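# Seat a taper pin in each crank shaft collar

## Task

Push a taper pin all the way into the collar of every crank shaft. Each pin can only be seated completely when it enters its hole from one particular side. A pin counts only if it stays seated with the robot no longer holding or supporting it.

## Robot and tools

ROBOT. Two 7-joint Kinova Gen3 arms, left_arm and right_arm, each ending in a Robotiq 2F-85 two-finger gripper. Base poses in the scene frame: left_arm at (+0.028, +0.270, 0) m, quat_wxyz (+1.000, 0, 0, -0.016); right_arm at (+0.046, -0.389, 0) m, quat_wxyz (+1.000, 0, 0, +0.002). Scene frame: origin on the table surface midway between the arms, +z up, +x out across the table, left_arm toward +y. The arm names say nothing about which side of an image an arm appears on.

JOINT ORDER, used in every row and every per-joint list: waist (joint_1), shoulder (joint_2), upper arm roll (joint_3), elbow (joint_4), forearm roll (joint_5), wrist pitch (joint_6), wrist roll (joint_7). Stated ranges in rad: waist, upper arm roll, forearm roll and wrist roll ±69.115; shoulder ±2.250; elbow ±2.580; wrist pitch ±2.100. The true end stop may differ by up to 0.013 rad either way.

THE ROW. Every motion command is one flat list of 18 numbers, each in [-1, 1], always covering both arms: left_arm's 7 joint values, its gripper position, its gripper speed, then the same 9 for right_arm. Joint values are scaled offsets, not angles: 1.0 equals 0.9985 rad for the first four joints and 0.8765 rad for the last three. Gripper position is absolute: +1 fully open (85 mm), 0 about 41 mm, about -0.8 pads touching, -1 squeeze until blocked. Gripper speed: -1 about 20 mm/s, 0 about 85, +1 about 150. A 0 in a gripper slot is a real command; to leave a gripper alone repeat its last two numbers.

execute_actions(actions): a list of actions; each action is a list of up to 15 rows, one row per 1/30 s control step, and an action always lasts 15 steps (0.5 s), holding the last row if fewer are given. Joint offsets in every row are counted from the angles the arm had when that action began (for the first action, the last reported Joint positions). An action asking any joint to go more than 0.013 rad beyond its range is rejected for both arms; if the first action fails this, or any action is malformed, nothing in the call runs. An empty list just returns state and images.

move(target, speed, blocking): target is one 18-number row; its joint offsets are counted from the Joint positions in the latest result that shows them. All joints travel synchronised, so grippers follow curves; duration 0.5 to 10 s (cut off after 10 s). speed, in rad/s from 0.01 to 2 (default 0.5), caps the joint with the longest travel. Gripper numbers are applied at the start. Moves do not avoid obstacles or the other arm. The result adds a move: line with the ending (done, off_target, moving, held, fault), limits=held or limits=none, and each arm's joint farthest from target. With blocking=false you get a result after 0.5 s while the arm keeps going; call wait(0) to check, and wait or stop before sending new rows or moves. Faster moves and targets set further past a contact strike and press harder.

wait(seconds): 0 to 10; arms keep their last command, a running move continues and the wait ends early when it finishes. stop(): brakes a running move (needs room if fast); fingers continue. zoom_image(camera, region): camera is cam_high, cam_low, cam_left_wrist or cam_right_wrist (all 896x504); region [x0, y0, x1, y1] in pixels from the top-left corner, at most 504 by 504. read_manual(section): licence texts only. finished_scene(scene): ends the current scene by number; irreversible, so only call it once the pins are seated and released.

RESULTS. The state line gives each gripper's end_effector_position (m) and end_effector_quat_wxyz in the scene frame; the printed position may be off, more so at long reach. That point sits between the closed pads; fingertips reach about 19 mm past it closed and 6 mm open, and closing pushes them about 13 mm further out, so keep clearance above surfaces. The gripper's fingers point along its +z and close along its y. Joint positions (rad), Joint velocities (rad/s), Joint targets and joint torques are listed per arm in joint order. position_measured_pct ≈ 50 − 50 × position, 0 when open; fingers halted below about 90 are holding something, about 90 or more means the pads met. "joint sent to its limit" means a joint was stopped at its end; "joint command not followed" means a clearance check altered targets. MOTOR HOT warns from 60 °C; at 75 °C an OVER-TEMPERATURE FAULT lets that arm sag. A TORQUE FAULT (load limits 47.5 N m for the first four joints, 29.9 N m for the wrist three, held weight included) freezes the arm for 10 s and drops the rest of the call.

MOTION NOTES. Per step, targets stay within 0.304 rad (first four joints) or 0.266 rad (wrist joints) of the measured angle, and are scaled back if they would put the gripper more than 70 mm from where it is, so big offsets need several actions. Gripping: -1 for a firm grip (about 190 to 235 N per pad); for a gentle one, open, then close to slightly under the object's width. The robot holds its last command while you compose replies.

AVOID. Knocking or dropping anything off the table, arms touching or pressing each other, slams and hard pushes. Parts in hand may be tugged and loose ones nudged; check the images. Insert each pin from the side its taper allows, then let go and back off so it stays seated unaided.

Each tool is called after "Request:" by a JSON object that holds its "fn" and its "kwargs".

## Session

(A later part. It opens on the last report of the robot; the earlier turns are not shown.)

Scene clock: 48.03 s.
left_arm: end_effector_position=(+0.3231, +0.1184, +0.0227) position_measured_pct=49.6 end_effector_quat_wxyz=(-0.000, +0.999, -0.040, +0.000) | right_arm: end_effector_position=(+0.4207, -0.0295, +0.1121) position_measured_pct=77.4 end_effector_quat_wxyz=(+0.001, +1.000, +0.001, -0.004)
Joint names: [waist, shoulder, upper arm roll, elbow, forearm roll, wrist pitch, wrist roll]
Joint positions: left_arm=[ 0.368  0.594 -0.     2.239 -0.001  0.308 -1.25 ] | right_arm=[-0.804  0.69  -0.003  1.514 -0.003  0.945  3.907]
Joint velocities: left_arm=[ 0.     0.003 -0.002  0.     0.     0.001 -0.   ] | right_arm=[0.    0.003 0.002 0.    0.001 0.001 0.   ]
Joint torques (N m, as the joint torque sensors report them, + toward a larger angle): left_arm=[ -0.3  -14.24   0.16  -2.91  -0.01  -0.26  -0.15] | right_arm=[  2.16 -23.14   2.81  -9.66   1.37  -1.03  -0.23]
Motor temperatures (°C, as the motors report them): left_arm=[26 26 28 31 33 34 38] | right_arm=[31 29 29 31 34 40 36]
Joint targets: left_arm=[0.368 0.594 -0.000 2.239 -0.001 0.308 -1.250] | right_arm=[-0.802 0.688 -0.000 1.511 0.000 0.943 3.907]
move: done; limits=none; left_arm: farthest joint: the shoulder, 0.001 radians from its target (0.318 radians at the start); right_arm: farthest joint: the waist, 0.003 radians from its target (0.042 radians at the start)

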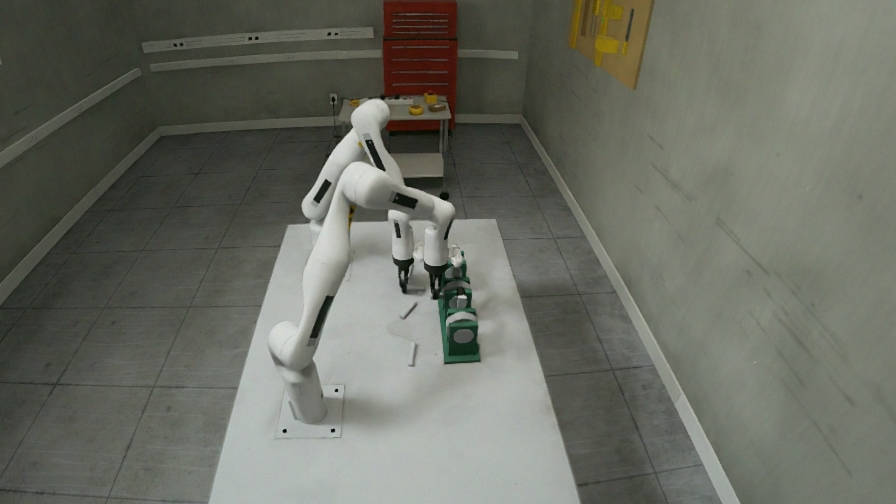

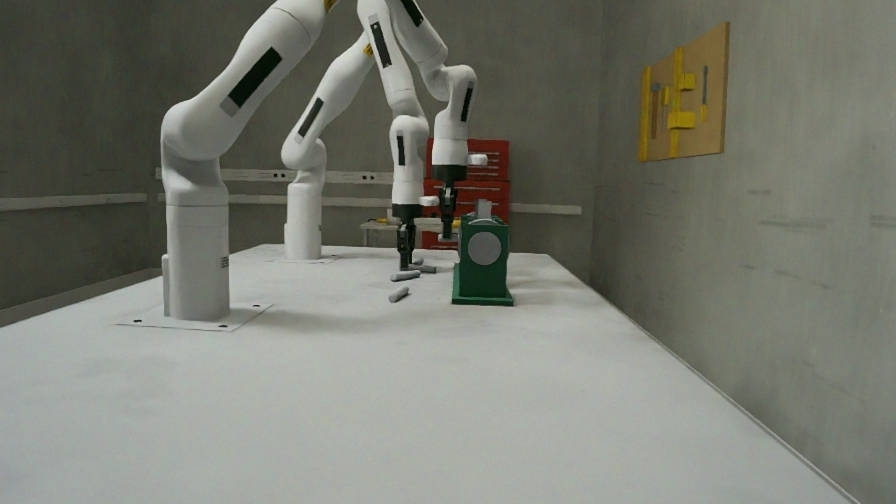

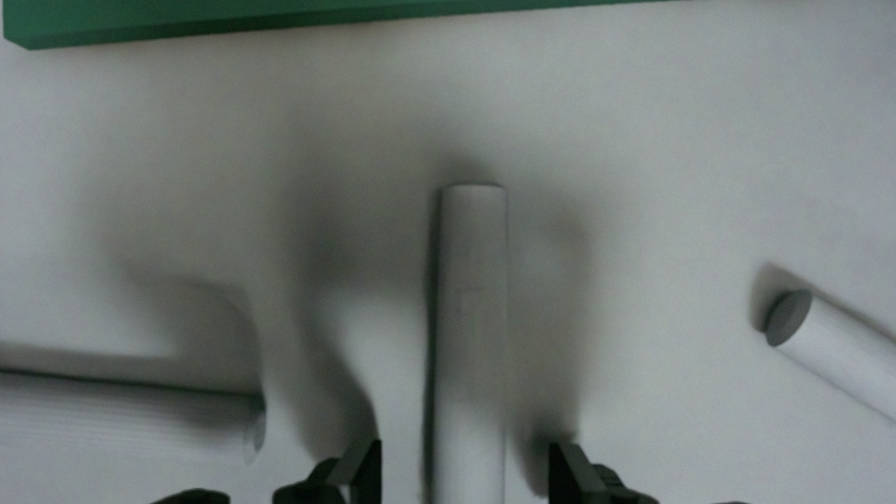

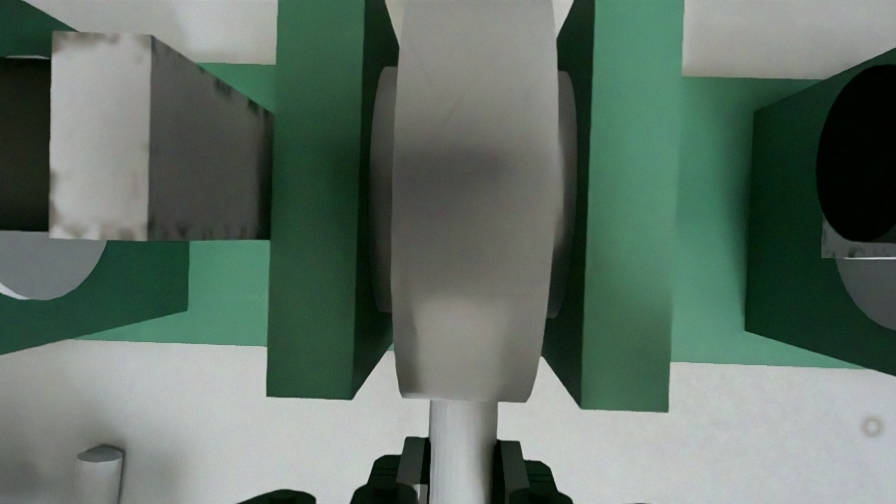

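Request:
{"fn": "execute_actions", "kwargs": {"actions": [[[0,0,0,0,0,0,0,-1,0,0,0,0,0,0,0,0,-0.2,0]],[[0,0,0,0,0,0,0,-1,0,-0.007,-0.007,0,0.013,0,-0.008,-0.008,-0.2,0],[0,-0.01,0,0,0,0.012,0,-1,0,-0.014,-0.014,0,0.027,0,-0.017,-0.017,-0.2,0],[0,-0.02,0,-0.001,0,0.025,0,-1,0,-0.021,-0.02,0,0.04,0,-0.026,-0.026,-0.2,0],[0,-0.035,0,-0.003,0,0.043,0,-1,0,-0.029,-0.027,0.001,0.054,0.001,-0.035,-0.034,-0.2,0],[0,-0.05,0,-0.005,0,0.063,0,-1,0,-0.036,-0.034,0.002,0.068,0.002,-0.043,-0.043,-0.2,0],[0,-0.065,0,-0.008,0,0.083,0,-1,0,-0.043,-0.04,0.002,0.081,0.002,-0.052,-0.051,-0.2,0],[0,-0.08,0,-0.011,0,0.104,0,-1,0,-0.05,-0.047,0.003,0.095,0.003,-0.061,-0.06,-0.2,0],[0,-0.09,0,-0.014,0,0.118,0,-1,0,-0.0573,-0.054,0.003,0.108,0.003,-0.0696,-0.0682,-0.2,0]]]}}

Scene clock: 49.90 s.
left_arm: end_effector_position=(+0.3211, +0.1192, +0.0537) position_measured_pct=77.0 end_effector_quat_wxyz=(-0.000, +0.999, -0.040, -0.000) | right_arm: end_effector_position=(+0.3846, -0.0303, +0.1122) position_measured_pct=59.9 end_effector_quat_wxyz=(+0.001, +1.000, -0.001, -0.001)
Joint names: [waist, shoulder, upper arm roll, elbow, forearm roll, wrist pitch, wrist roll]
Joint positions: left_arm=[ 0.368  0.505 -0.     2.225 -0.001  0.412 -1.25 ] | right_arm=[-0.86   0.637 -0.     1.622  0.     0.884  3.847]
Joint velocities: left_arm=[-0.    -0.018 -0.    -0.002 -0.     0.001 -0.   ] | right_arm=[-0.009 -0.012  0.003  0.004  0.    -0.002  0.   ]
Joint torques (N m, as the joint torque sensors report them, + toward a larger angle): left_arm=[ -0.09 -14.5    0.11  -3.95   0.11  -0.57  -0.14] | right_arm=[ -0.85 -19.95   0.45  -6.88   0.03   0.18  -0.07]
Motor temperatures (°C, as the motors report them): left_arm=[26 27 28 31 33 34 38] | right_arm=[31 29 29 31 34 40 36]
Joint targets: left_arm=[0.368 0.503 -0.000 2.225 -0.001 0.412 -1.250] | right_arm=[-0.861 0.636 -0.000 1.622 0.000 0.884 3.847]

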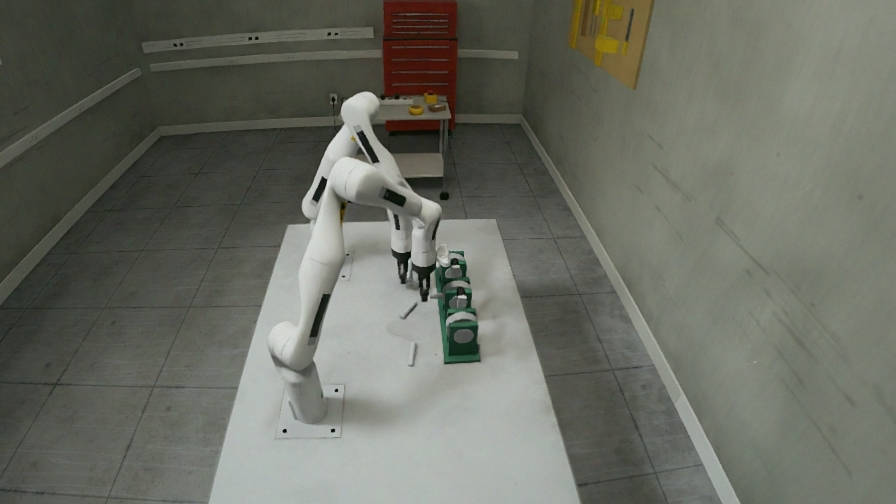

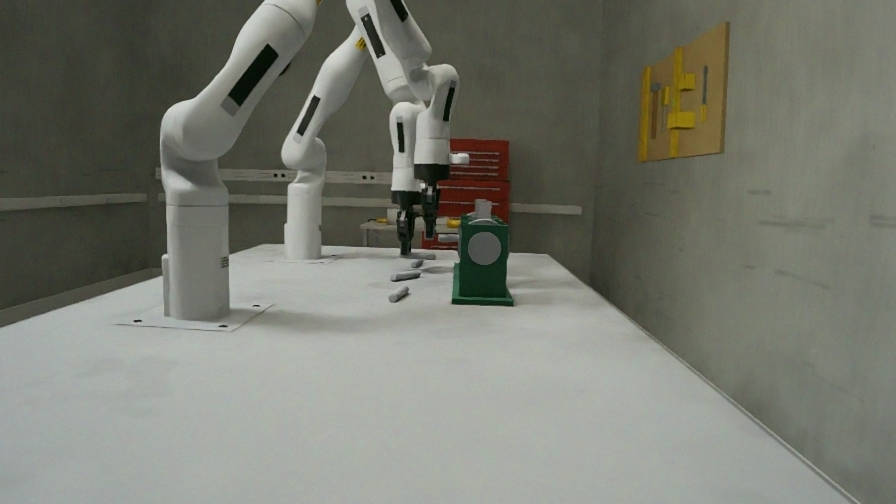

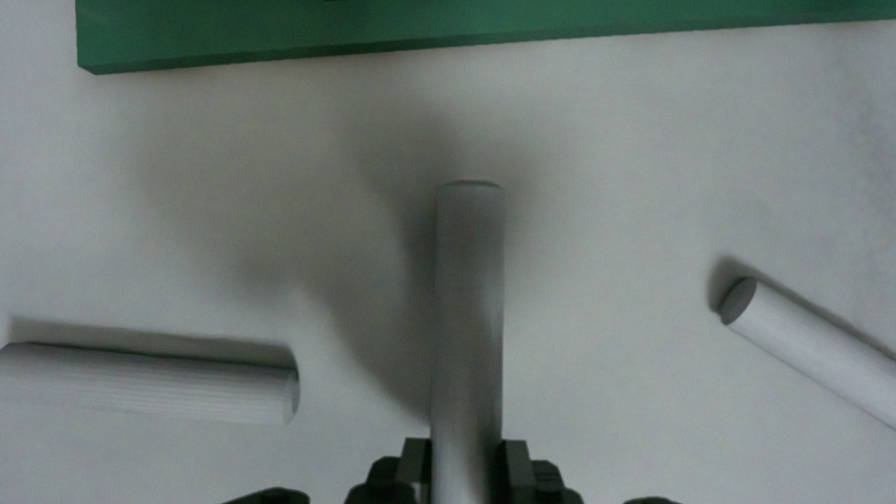

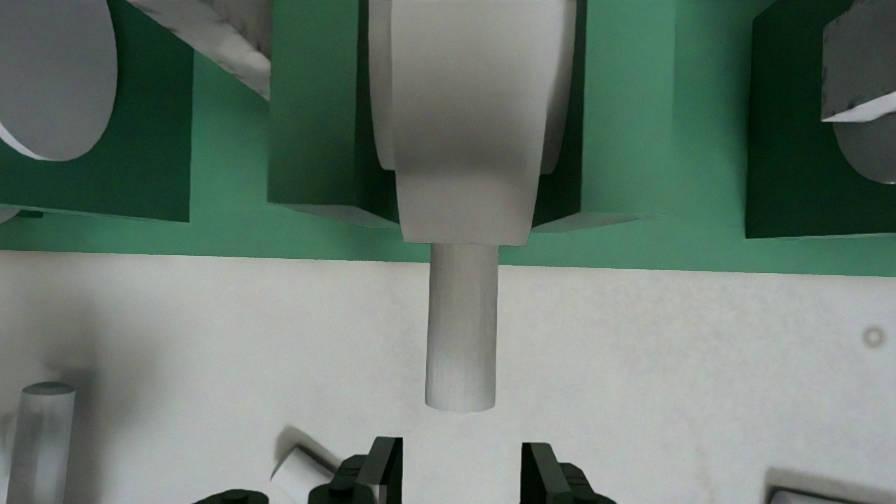

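Request:
{"fn": "move", "kwargs": {"target": [-0.0327,-0.0915,0,-0.1706,0,0.298,0.053,-1,0,0.0792,0.0749,0,-0.153,0,0.0874,0.0918,-1,1], "speed": 0.2}}

Scene clock: 52.07 s.
left_arm: end_effector_position=(+0.3595, +0.1160, +0.1130) position_measured_pct=77.0 end_effector_quat_wxyz=(-0.000, +1.000, -0.001, +0.000) | right_arm: end_effector_position=(+0.4323, -0.0289, +0.1107) position_measured_pct=91.7 end_effector_quat_wxyz=(+0.002, +1.000, +0.003, -0.007)
Joint names: [waist, shoulder, upper arm roll, elbow, forearm roll, wrist pitch, wrist roll]
Joint positions: left_arm=[ 0.335  0.414 -0.     2.055 -0.001  0.673 -1.203] | right_arm=[-0.786  0.712 -0.005  1.474 -0.005  0.968  3.928]
Joint velocities: left_arm=[-0.001 -0.001 -0.002 -0.001 -0.     0.    -0.   ] | right_arm=[ 0.     0.002 -0.001 -0.001 -0.     0.     0.   ]
Joint torques (N m, as the joint torque sensors report them, + toward a larger angle): left_arm=[ -0.28 -15.36  -0.09  -6.88   0.06   0.07  -0.17] | right_arm=[  3.8  -20.93   4.42 -11.04   2.58  -3.16   0.03]
Motor temperatures (°C, as the motors report them): left_arm=[26 27 28 31 33 34 38] | right_arm=[31 29 29 31 34 40 36]
Joint targets: left_arm=[0.335 0.413 -0.000 2.055 -0.001 0.673 -1.203] | right_arm=[-0.781 0.712 -0.000 1.469 0.000 0.961 3.928]
move: done; limits=none; left_arm: farthest joint: the waist, 0.000 radians from its target (0.033 radians at the start); right_arm: farthest joint: the wrist pitch, 0.007 radians from its target (0.076 radians at the start)

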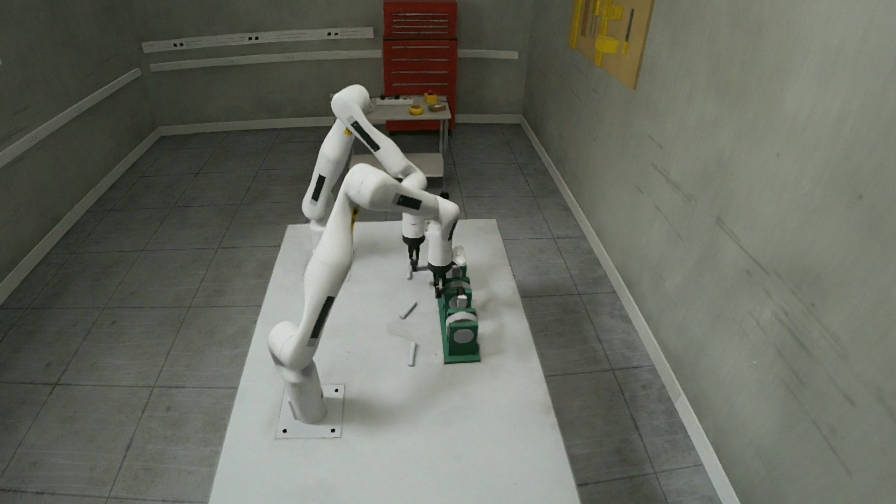

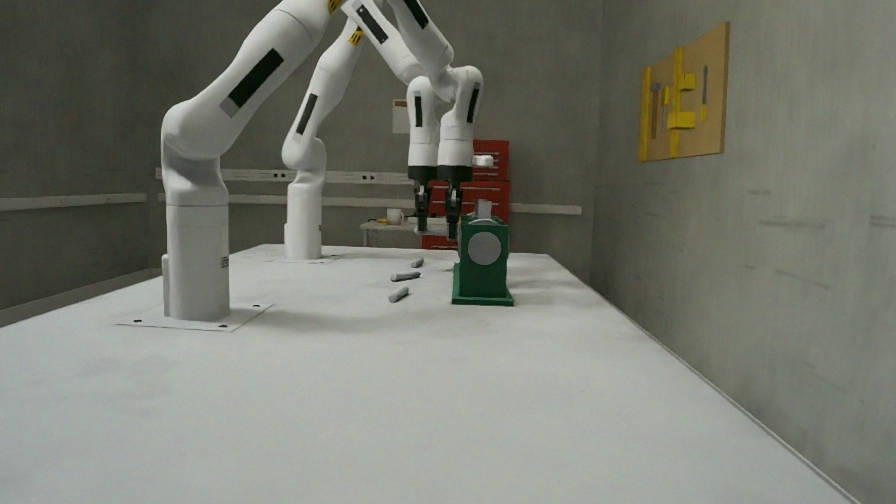

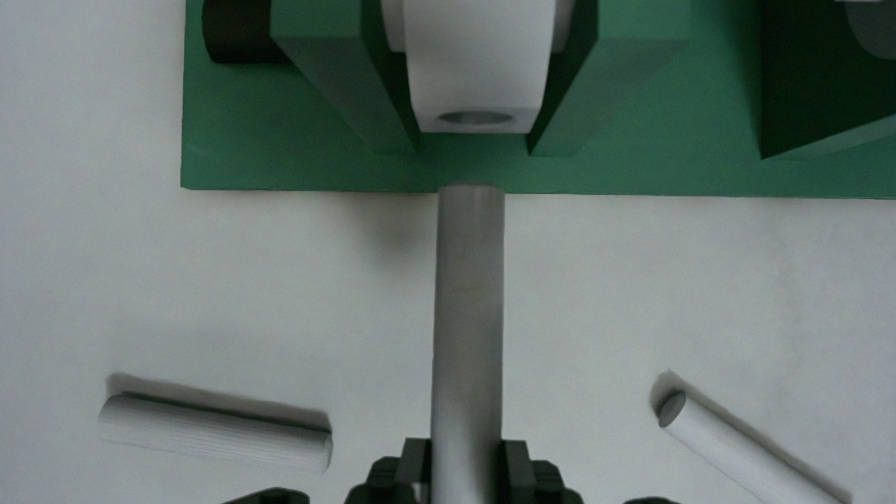

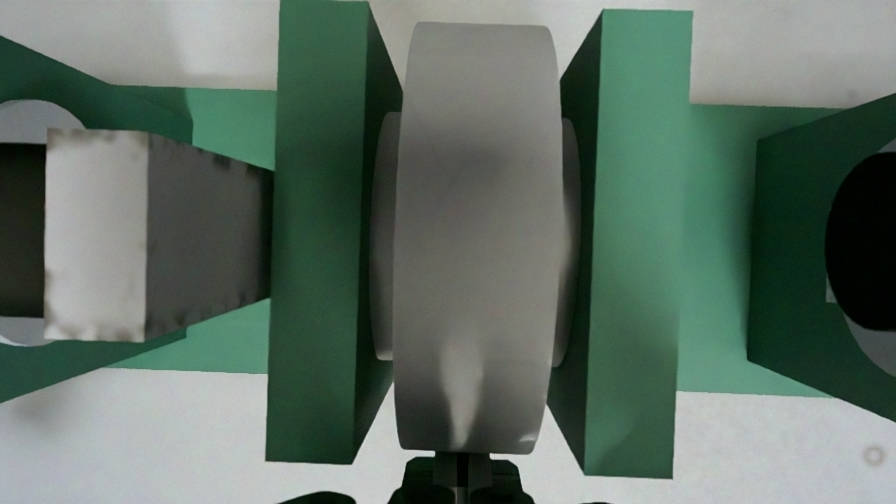

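Request:
{"fn": "execute_actions", "kwargs": {"actions": []}}

Scene clock: 53.23 s.
left_arm: end_effector_position=(+0.3595, +0.1160, +0.1130) position_measured_pct=77.0 end_effector_quat_wxyz=(-0.000, +1.000, -0.001, +0.000) | right_arm: end_effector_position=(+0.4323, -0.0289, +0.1106) position_measured_pct=91.7 end_effector_quat_wxyz=(+0.002, +1.000, +0.003, -0.007)
Joint names: [waist, shoulder, upper arm roll, elbow, forearm roll, wrist pitch, wrist roll]
Joint positions: left_arm=[ 0.335  0.413 -0.     2.055 -0.001  0.673 -1.203] | right_arm=[-0.786  0.712 -0.005  1.474 -0.005  0.968  3.928]
Joint velocities: left_arm=[-0.     0.001  0.001  0.001  0.     0.002  0.   ] | right_arm=[ 0.     0.001  0.001 -0.    -0.     0.001 -0.   ]
Joint torques (N m, as the joint torque sensors report them, + toward a larger angle): left_arm=[ -0.05 -14.9    0.08  -6.24  -0.06  -0.04  -0.21] | right_arm=[  3.84 -21.69   4.45 -10.89   2.43  -2.94   0.06]
Motor temperatures (°C, as the motors report them): left_arm=[26 27 28 31 33 34 38] | right_arm=[31 29 29 31 34 40 36]
Joint targets: left_arm=[0.335 0.413 -0.000 2.055 -0.001 0.673 -1.203] | right_arm=[-0.781 0.712 -0.000 1.469 0.000 0.961 3.928]

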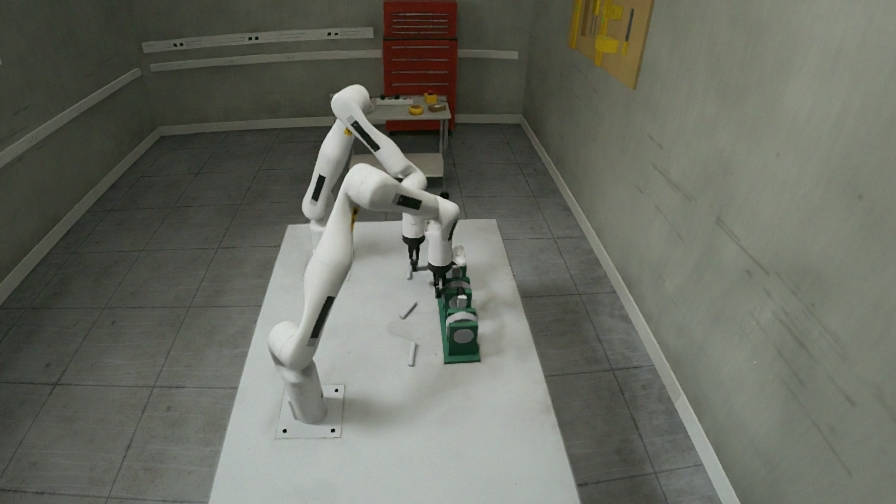

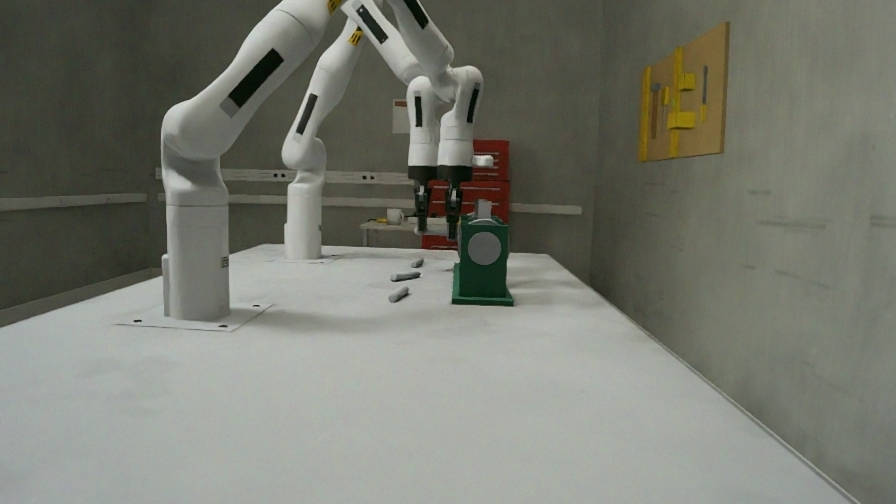

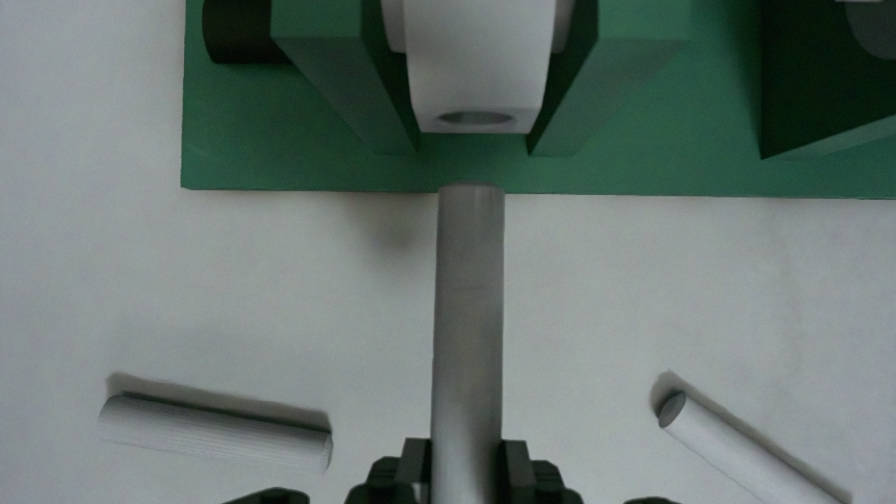

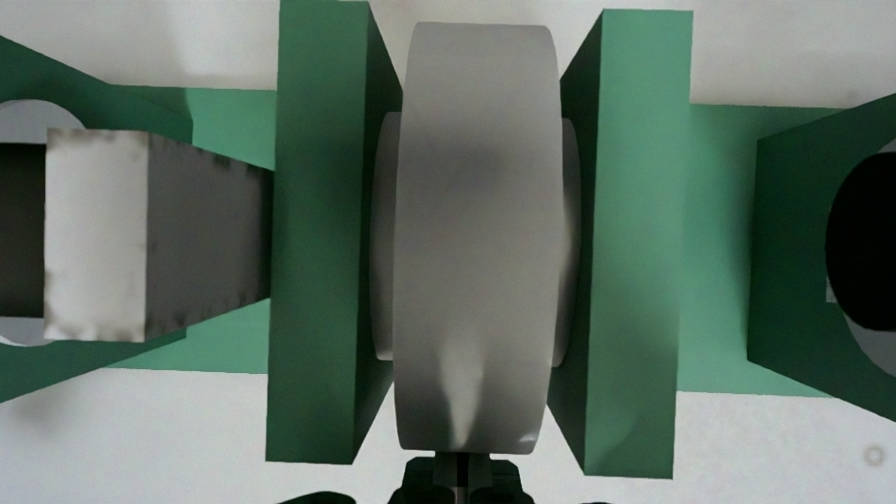

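Request:
{"fn": "move", "kwargs": {"target": [-0.0136,0.027,0,-0.055,0,0.032,-0.016,-1,1,-0.0736,-0.075,0.005,0.148,0.006,-0.0974,-0.09,-1,1], "speed": 0.3}}

Scene clock: 54.70 s.
left_arm: end_effector_position=(+0.3756, +0.1147, +0.1135) position_measured_pct=77.0 end_effector_quat_wxyz=(-0.001, +1.000, -0.001, -0.002) | right_arm: end_effector_position=(+0.3853, -0.0305, +0.1119) position_measured_pct=91.7 end_effector_quat_wxyz=(+0.000, +1.000, -0.000, +0.000)
Joint names: [waist, shoulder, upper arm roll, elbow, forearm roll, wrist pitch, wrist roll]
Joint positions: left_arm=[ 0.322  0.44   0.     2.002 -0.001  0.703 -1.217] | right_arm=[-0.859  0.637 -0.     1.622  0.001  0.882  3.849]
Joint velocities: left_arm=[ 0.     0.001 -0.     0.001 -0.    -0.    -0.   ] | right_arm=[-0.003 -0.003 -0.001  0.001 -0.     0.001  0.   ]
Joint torques (N m, as the joint torque sensors report them, + toward a larger angle): left_arm=[ -0.48 -14.76  -0.65  -7.81  -0.01  -1.11  -0.4 ] | right_arm=[ -0.23 -19.72   0.63  -6.53   0.34   0.14  -0.06]
Motor temperatures (°C, as the motors report them): left_arm=[26 27 28 31 33 34 38] | right_arm=[31 29 29 31 34 40 36]
Joint targets: left_arm=[0.322 0.440 -0.000 2.000 -0.001 0.701 -1.218] | right_arm=[-0.859 0.637 -0.000 1.622 0.001 0.882 3.849]
move: done; limits=none; left_arm: farthest joint: the elbow, 0.002 radians from its target (0.055 radians at the start); right_arm: farthest joint: the waist, 0.001 radians from its target (0.074 radians at the start)

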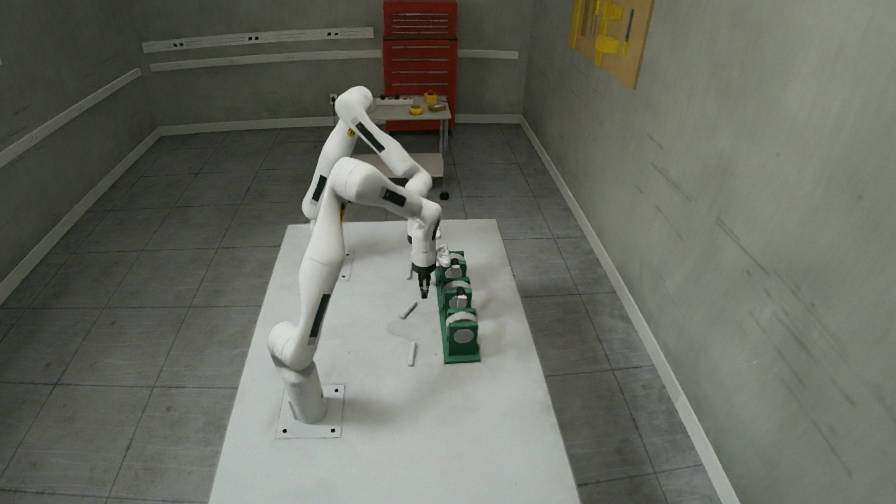

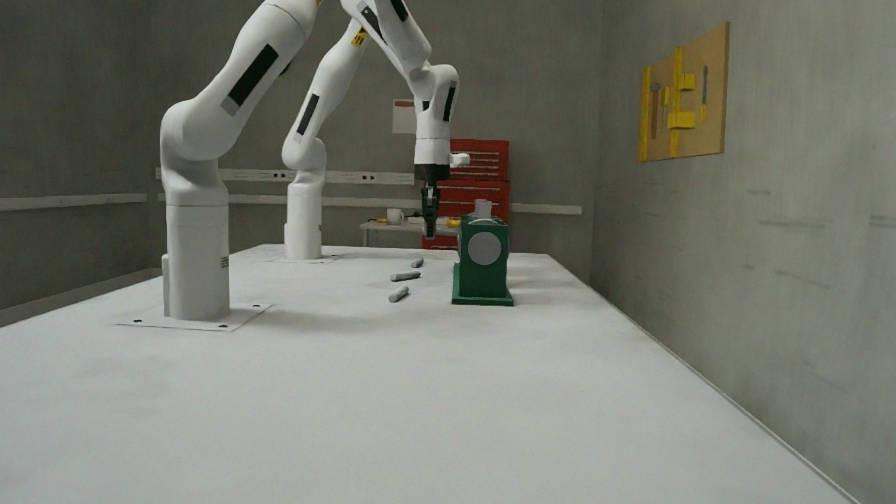

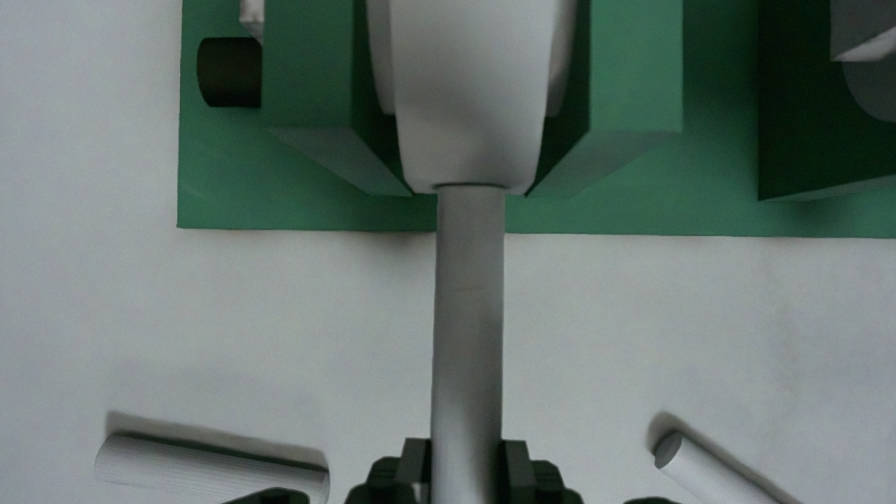

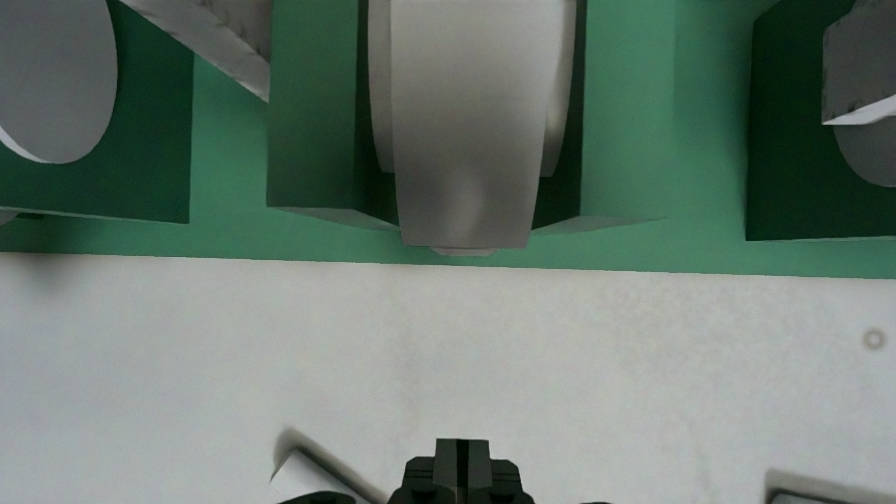

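Request:
{"fn": "zoom_image", "kwargs": {"camera": "cam_left_wrist", "region": [400,150,560,240]}}

Request:
{"fn": "zoom_image", "kwargs": {"camera": "cam_low", "region": [400,190,520,260]}}

Region (400, 150, 560, 240) of cam_left_wrist's 896x504 image, scaled by 3.150; it fills the top 284 rows of this view, and the rest is white.

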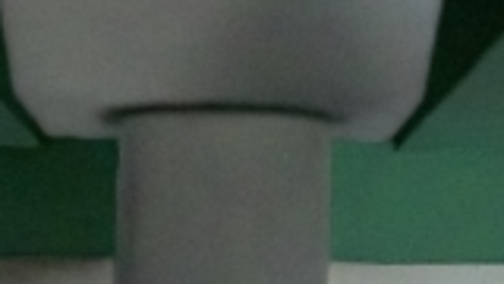

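Region (400, 190, 520, 260) of cam_low's 896x504 image, scaled by 4.200, with more detail than that image has; it fills the top 294 rows of this view, and the rest is white.

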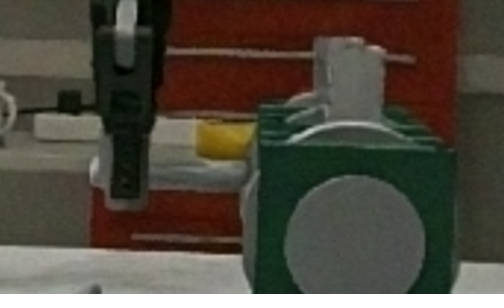

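Request:
{"fn": "move", "kwargs": {"target": [0,-0.010,0,0.005,0,0.002,0,-1,1,0.085,-0.08,0,0.224,0,-0.175,-0.885,0,1], "speed": 1.0}}

Request:
{"fn": "move", "kwargs": {"target": [-0.019,0.0345,0,-0.065,0,0.0345,-0.021,-1,1,0.083,-0.061,0,0.224,0,-0.174,-0.885,0,1], "speed": 0.7}}

Scene clock: 57.17 s.
left_arm: end_effector_position=(+0.3741, +0.1153, +0.1163) position_measured_pct=77.0 end_effector_quat_wxyz=(-0.000, +1.000, -0.001, -0.001) | right_arm: end_effector_position=(+0.3745, -0.0997, +0.0980) position_measured_pct=50.0 end_effector_quat_wxyz=(-0.004, +0.909, -0.417, +0.002)
Joint names: [waist, shoulder, upper arm roll, elbow, forearm roll, wrist pitch, wrist roll]
Joint positions: left_arm=[ 0.322  0.43   0.     2.007 -0.001  0.705 -1.217] | right_arm=[-0.774  0.558 -0.     1.846  0.001  0.729  3.073]
Joint velocities: left_arm=[-0.    -0.001  0.    -0.    -0.    -0.002  0.   ] | right_arm=[ 0.002 -0.     0.001 -0.002  0.    -0.    -0.   ]
Joint torques (N m, as the joint torque sensors report them, + toward a larger angle): left_arm=[  0.13 -15.58   0.04  -6.36  -0.15  -0.37  -0.36] | right_arm=[  0.07 -17.11   0.5   -5.69   0.29   0.09  -0.16]
Motor temperatures (°C, as the motors report them): left_arm=[26 27 28 31 33 34 38] | right_arm=[31 29 29 31 34 40 36]
Joint targets: left_arm=[0.322 0.430 0.000 2.007 -0.001 0.705 -1.217] | right_arm=[-0.774 0.557 -0.000 1.846 0.001 0.729 3.073]
move: done; limits=none; left_arm: farthest joint: the waist, 0.000 radians from its target (0.000 radians at the start); right_arm: farthest joint: the shoulder, 0.001 radians from its target (0.080 radians at the start)

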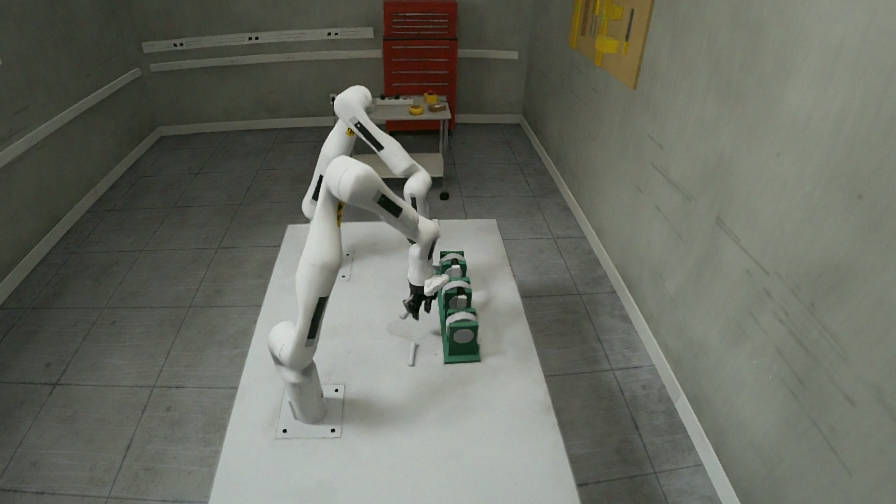

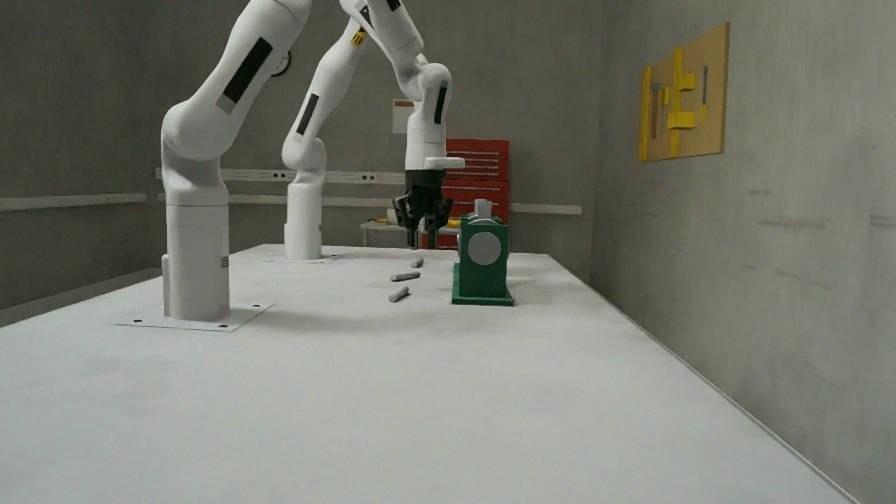

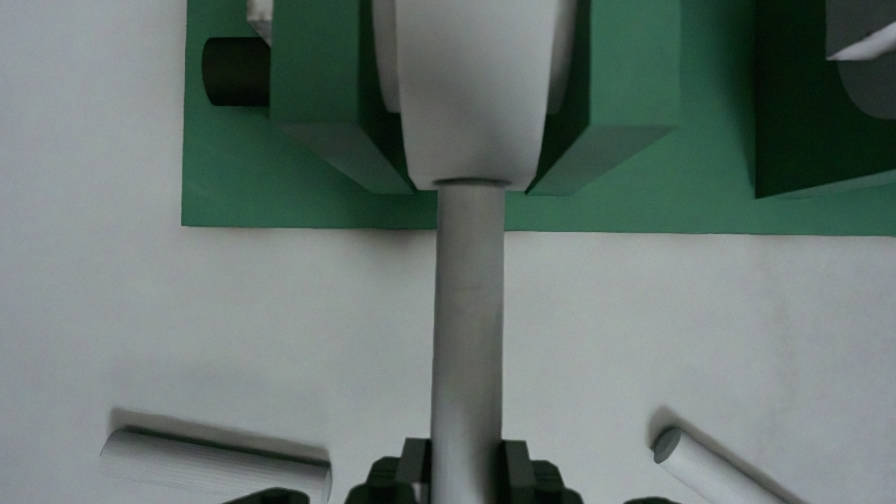

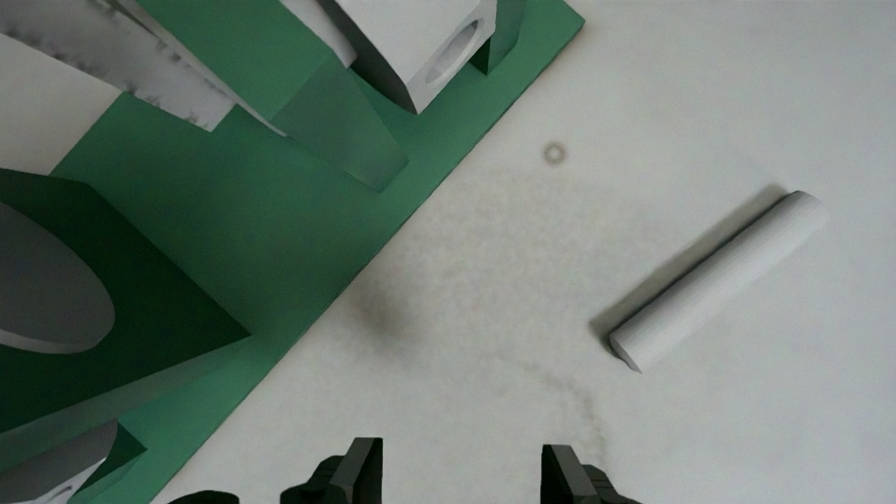

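Scene clock: 58.70 s.
left_arm: end_effector_position=(+0.3962, +0.1151, +0.1163) position_measured_pct=77.0 end_effector_quat_wxyz=(-0.000, +1.000, -0.001, -0.000) | right_arm: end_effector_position=(+0.3467, -0.1700, +0.0796) position_measured_pct=50.0 end_effector_quat_wxyz=(-0.001, -0.653, +0.758, -0.000)
Joint names: [waist, shoulder, upper arm roll, elbow, forearm roll, wrist pitch, wrist roll]
Joint positions: left_arm=[ 0.303  0.465  0.     1.942 -0.001  0.735 -1.236] | right_arm=[-0.692  0.497 -0.     2.069  0.001  0.576  2.297]
Joint velocities: left_arm=[-0.001 -0.    -0.001  0.    -0.    -0.    -0.   ] | right_arm=[ 0.002 -0.003 -0.     0.001 -0.     0.    -0.   ]
Joint torques (N m, as the joint torque sensors report them, + toward a larger angle): left_arm=[  0.03 -16.19   0.18  -6.99  -0.11  -0.28  -0.17] | right_arm=[  0.16 -14.81   0.82  -4.58  -0.09   0.38  -0.01]
Motor temperatures (°C, as the motors report them): left_arm=[26 27 28 31 33 34 38] | right_arm=[31 29 29 31 34 40 36]
Joint targets: left_arm=[0.303 0.465 0.000 1.942 -0.001 0.735 -1.236] | right_arm=[-0.691 0.497 -0.000 2.069 0.001 0.576 2.297]
move: done; limits=none; left_arm: farthest joint: the waist, 0.000 radians from its target (0.019 radians at the start); right_arm: farthest joint: the waist, 0.000 radians from its target (0.083 radians at the start)

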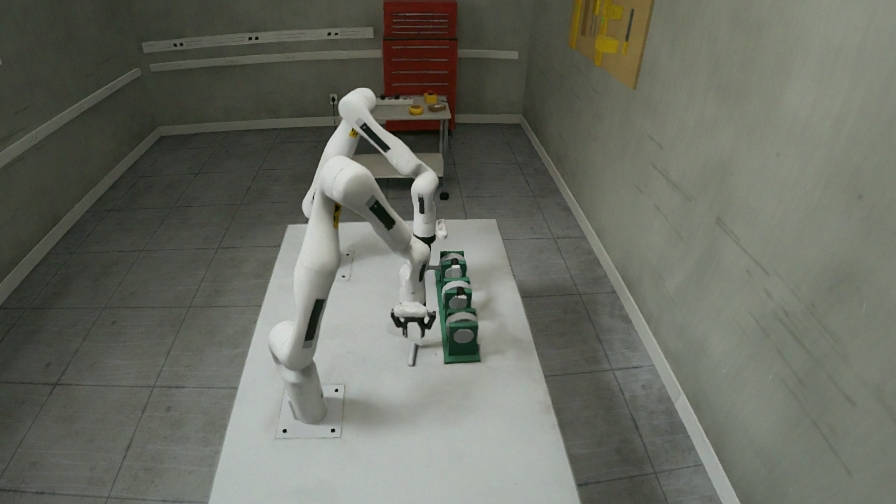

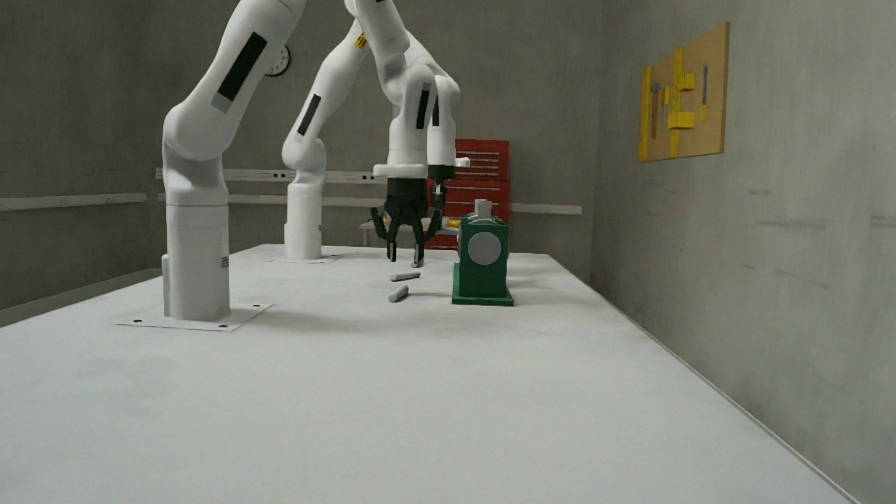

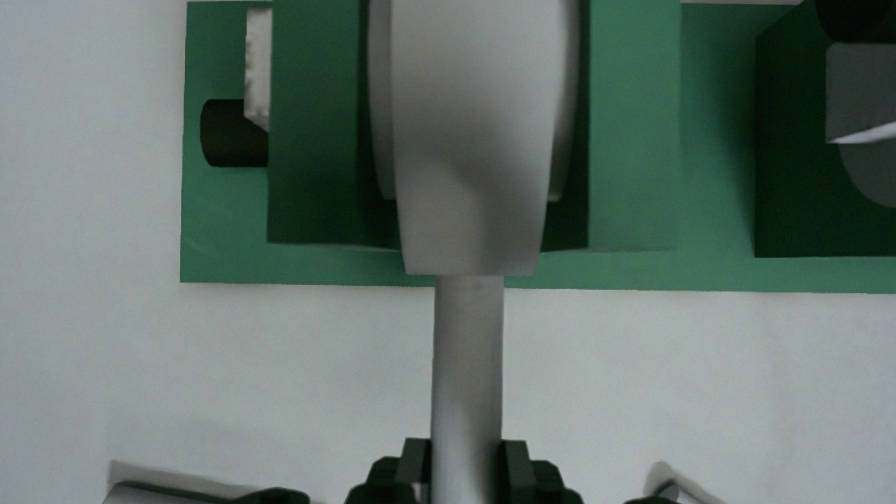

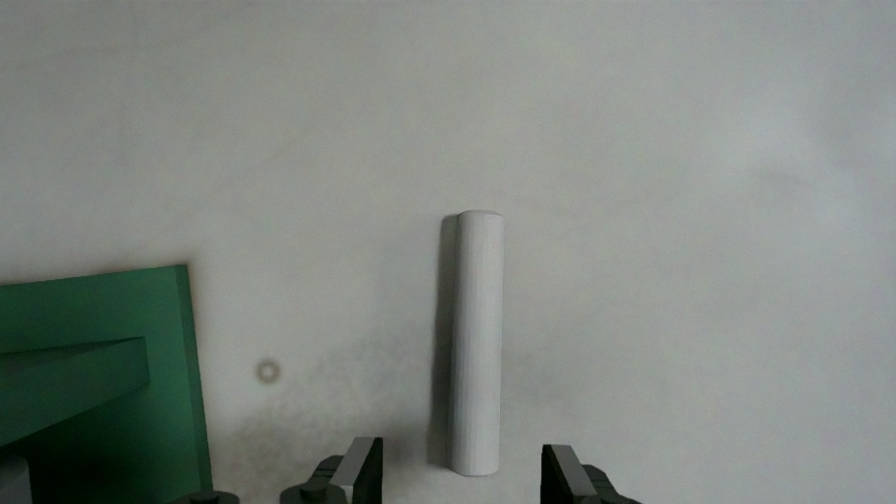

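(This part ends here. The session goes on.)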